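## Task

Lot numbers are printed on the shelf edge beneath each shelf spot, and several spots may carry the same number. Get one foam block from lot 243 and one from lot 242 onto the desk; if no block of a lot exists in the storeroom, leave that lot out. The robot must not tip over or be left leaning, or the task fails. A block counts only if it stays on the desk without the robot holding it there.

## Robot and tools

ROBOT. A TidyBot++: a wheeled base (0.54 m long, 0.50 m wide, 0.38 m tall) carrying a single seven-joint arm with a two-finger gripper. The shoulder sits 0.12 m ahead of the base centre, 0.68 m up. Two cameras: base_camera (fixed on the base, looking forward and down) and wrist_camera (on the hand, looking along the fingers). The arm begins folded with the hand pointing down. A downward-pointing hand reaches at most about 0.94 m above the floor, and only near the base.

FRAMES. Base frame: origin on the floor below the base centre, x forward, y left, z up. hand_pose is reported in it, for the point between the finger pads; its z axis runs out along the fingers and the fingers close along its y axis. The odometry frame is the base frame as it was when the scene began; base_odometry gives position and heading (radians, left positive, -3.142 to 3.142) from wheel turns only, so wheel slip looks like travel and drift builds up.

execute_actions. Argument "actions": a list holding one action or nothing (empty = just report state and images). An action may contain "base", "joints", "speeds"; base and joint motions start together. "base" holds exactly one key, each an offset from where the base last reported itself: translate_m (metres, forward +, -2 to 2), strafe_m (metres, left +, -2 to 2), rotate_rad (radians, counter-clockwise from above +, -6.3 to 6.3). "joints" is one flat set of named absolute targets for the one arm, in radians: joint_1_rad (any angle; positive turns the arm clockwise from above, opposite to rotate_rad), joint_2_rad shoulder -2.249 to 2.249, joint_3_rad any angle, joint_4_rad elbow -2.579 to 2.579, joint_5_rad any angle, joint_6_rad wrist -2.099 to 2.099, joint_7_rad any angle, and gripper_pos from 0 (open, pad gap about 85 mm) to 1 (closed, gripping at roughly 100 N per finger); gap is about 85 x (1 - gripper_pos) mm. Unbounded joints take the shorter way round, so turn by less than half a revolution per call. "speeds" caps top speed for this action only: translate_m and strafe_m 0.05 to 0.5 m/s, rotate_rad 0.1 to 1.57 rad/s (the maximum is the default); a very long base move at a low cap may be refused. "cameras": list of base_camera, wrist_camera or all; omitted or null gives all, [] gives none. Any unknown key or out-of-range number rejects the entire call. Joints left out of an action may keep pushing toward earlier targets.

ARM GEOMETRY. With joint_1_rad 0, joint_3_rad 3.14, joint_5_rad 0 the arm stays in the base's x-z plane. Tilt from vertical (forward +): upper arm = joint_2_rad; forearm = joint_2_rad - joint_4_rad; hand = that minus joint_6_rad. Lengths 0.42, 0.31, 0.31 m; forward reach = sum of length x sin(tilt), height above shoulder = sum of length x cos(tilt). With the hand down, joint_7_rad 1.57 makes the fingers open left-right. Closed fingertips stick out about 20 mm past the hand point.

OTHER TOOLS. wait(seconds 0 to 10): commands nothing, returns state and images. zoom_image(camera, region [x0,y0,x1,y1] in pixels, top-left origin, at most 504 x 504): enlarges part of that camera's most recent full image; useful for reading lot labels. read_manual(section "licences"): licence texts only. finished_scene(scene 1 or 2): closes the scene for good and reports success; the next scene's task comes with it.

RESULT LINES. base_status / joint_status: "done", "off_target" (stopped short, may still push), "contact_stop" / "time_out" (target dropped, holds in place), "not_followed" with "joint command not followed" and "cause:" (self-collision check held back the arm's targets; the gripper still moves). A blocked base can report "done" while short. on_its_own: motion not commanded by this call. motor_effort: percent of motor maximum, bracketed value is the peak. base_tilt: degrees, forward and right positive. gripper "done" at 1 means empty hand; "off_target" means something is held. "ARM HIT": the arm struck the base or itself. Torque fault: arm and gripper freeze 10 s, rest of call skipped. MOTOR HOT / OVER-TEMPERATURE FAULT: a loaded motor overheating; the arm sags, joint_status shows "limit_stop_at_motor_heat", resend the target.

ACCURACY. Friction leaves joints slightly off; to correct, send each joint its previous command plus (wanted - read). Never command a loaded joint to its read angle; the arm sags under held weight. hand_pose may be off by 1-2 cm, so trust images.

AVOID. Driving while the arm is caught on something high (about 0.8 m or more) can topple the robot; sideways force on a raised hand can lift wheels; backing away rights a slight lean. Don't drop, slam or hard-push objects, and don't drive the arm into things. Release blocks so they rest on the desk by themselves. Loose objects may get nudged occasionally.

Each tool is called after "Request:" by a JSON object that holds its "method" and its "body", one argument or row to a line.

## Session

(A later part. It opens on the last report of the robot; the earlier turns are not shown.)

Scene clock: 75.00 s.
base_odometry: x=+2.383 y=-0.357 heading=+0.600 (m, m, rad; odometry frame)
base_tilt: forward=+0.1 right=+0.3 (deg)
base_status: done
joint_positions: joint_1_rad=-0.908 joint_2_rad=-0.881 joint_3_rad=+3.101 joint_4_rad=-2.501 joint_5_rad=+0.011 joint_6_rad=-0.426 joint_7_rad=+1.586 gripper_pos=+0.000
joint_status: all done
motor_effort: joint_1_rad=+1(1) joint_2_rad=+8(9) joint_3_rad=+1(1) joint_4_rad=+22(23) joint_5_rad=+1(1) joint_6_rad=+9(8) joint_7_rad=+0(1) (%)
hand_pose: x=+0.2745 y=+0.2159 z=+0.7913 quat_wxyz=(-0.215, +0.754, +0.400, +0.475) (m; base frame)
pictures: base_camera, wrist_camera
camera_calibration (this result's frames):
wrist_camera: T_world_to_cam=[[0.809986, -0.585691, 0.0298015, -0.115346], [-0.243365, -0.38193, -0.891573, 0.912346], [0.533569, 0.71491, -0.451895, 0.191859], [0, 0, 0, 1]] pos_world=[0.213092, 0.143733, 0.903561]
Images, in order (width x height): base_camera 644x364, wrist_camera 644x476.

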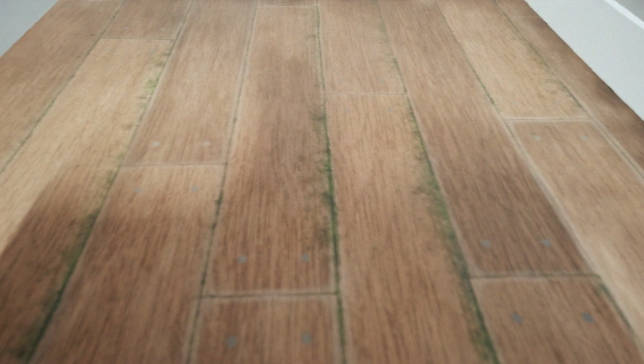

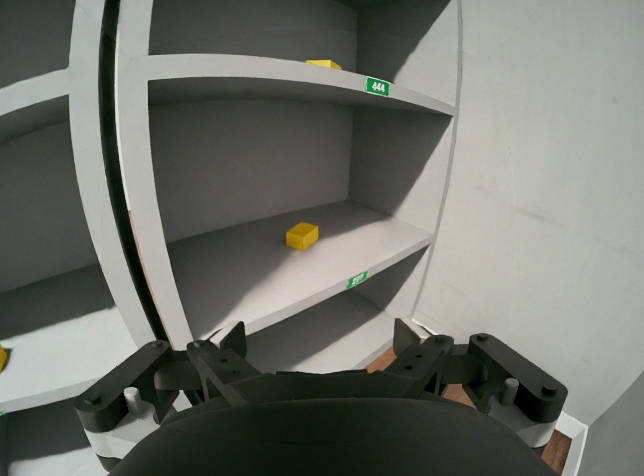

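Request:
{"method": "execute_actions", "body": {
  "actions": [
    {"base":{"translate_m":-2},"joints":{"joint_6_rad":-0.75,"joint_1_rad":-2.1}}
  ],
  "cameras": ["wrist_camera"]
}}

Scene clock: 80.70 s.
base_odometry: x=+0.733 y=-1.487 heading=+0.600 (m, m, rad; odometry frame)
base_tilt: forward=+0.1 right=+0.3 (deg)
base_status: done
joint_positions: joint_1_rad=-2.090 joint_2_rad=-0.883 joint_3_rad=+3.101 joint_4_rad=-2.501 joint_5_rad=+0.011 joint_6_rad=-0.723 joint_7_rad=+1.586 gripper_pos=+0.000
joint_status: all done
motor_effort: joint_1_rad=+1(0) joint_2_rad=+8(10) joint_3_rad=+1(2) joint_4_rad=+21(22) joint_5_rad=+1(1) joint_6_rad=+7(9) joint_7_rad=+0(0) (%)
hand_pose: x=+0.0089 y=+0.1813 z=+0.7170 quat_wxyz=(-0.328, +0.438, +0.810, +0.211) (m; base frame)
pictures: wrist_camera
camera_calibration (this result's frames):
wrist_camera: T_world_to_cam=[[0.851573, 0.523514, 0.0274966, -0.11817], [0.379168, -0.578856, -0.721912, 0.676838], [-0.362015, 0.625187, -0.691438, 0.520745], [0, 0, 0, 1]] pos_world=[0.0325121, 0.128092, 0.85193]
Images, in order (width x height): wrist_camera 644x476.

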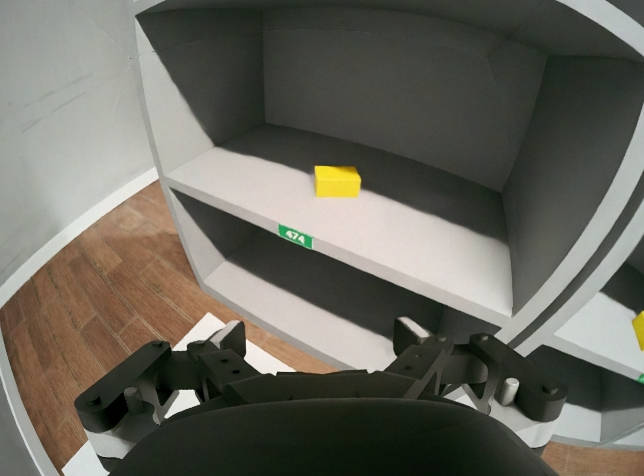

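Request:
{"method": "finished_scene", "body": {
  "scene": 1
}}

The scene is finished: the task was done.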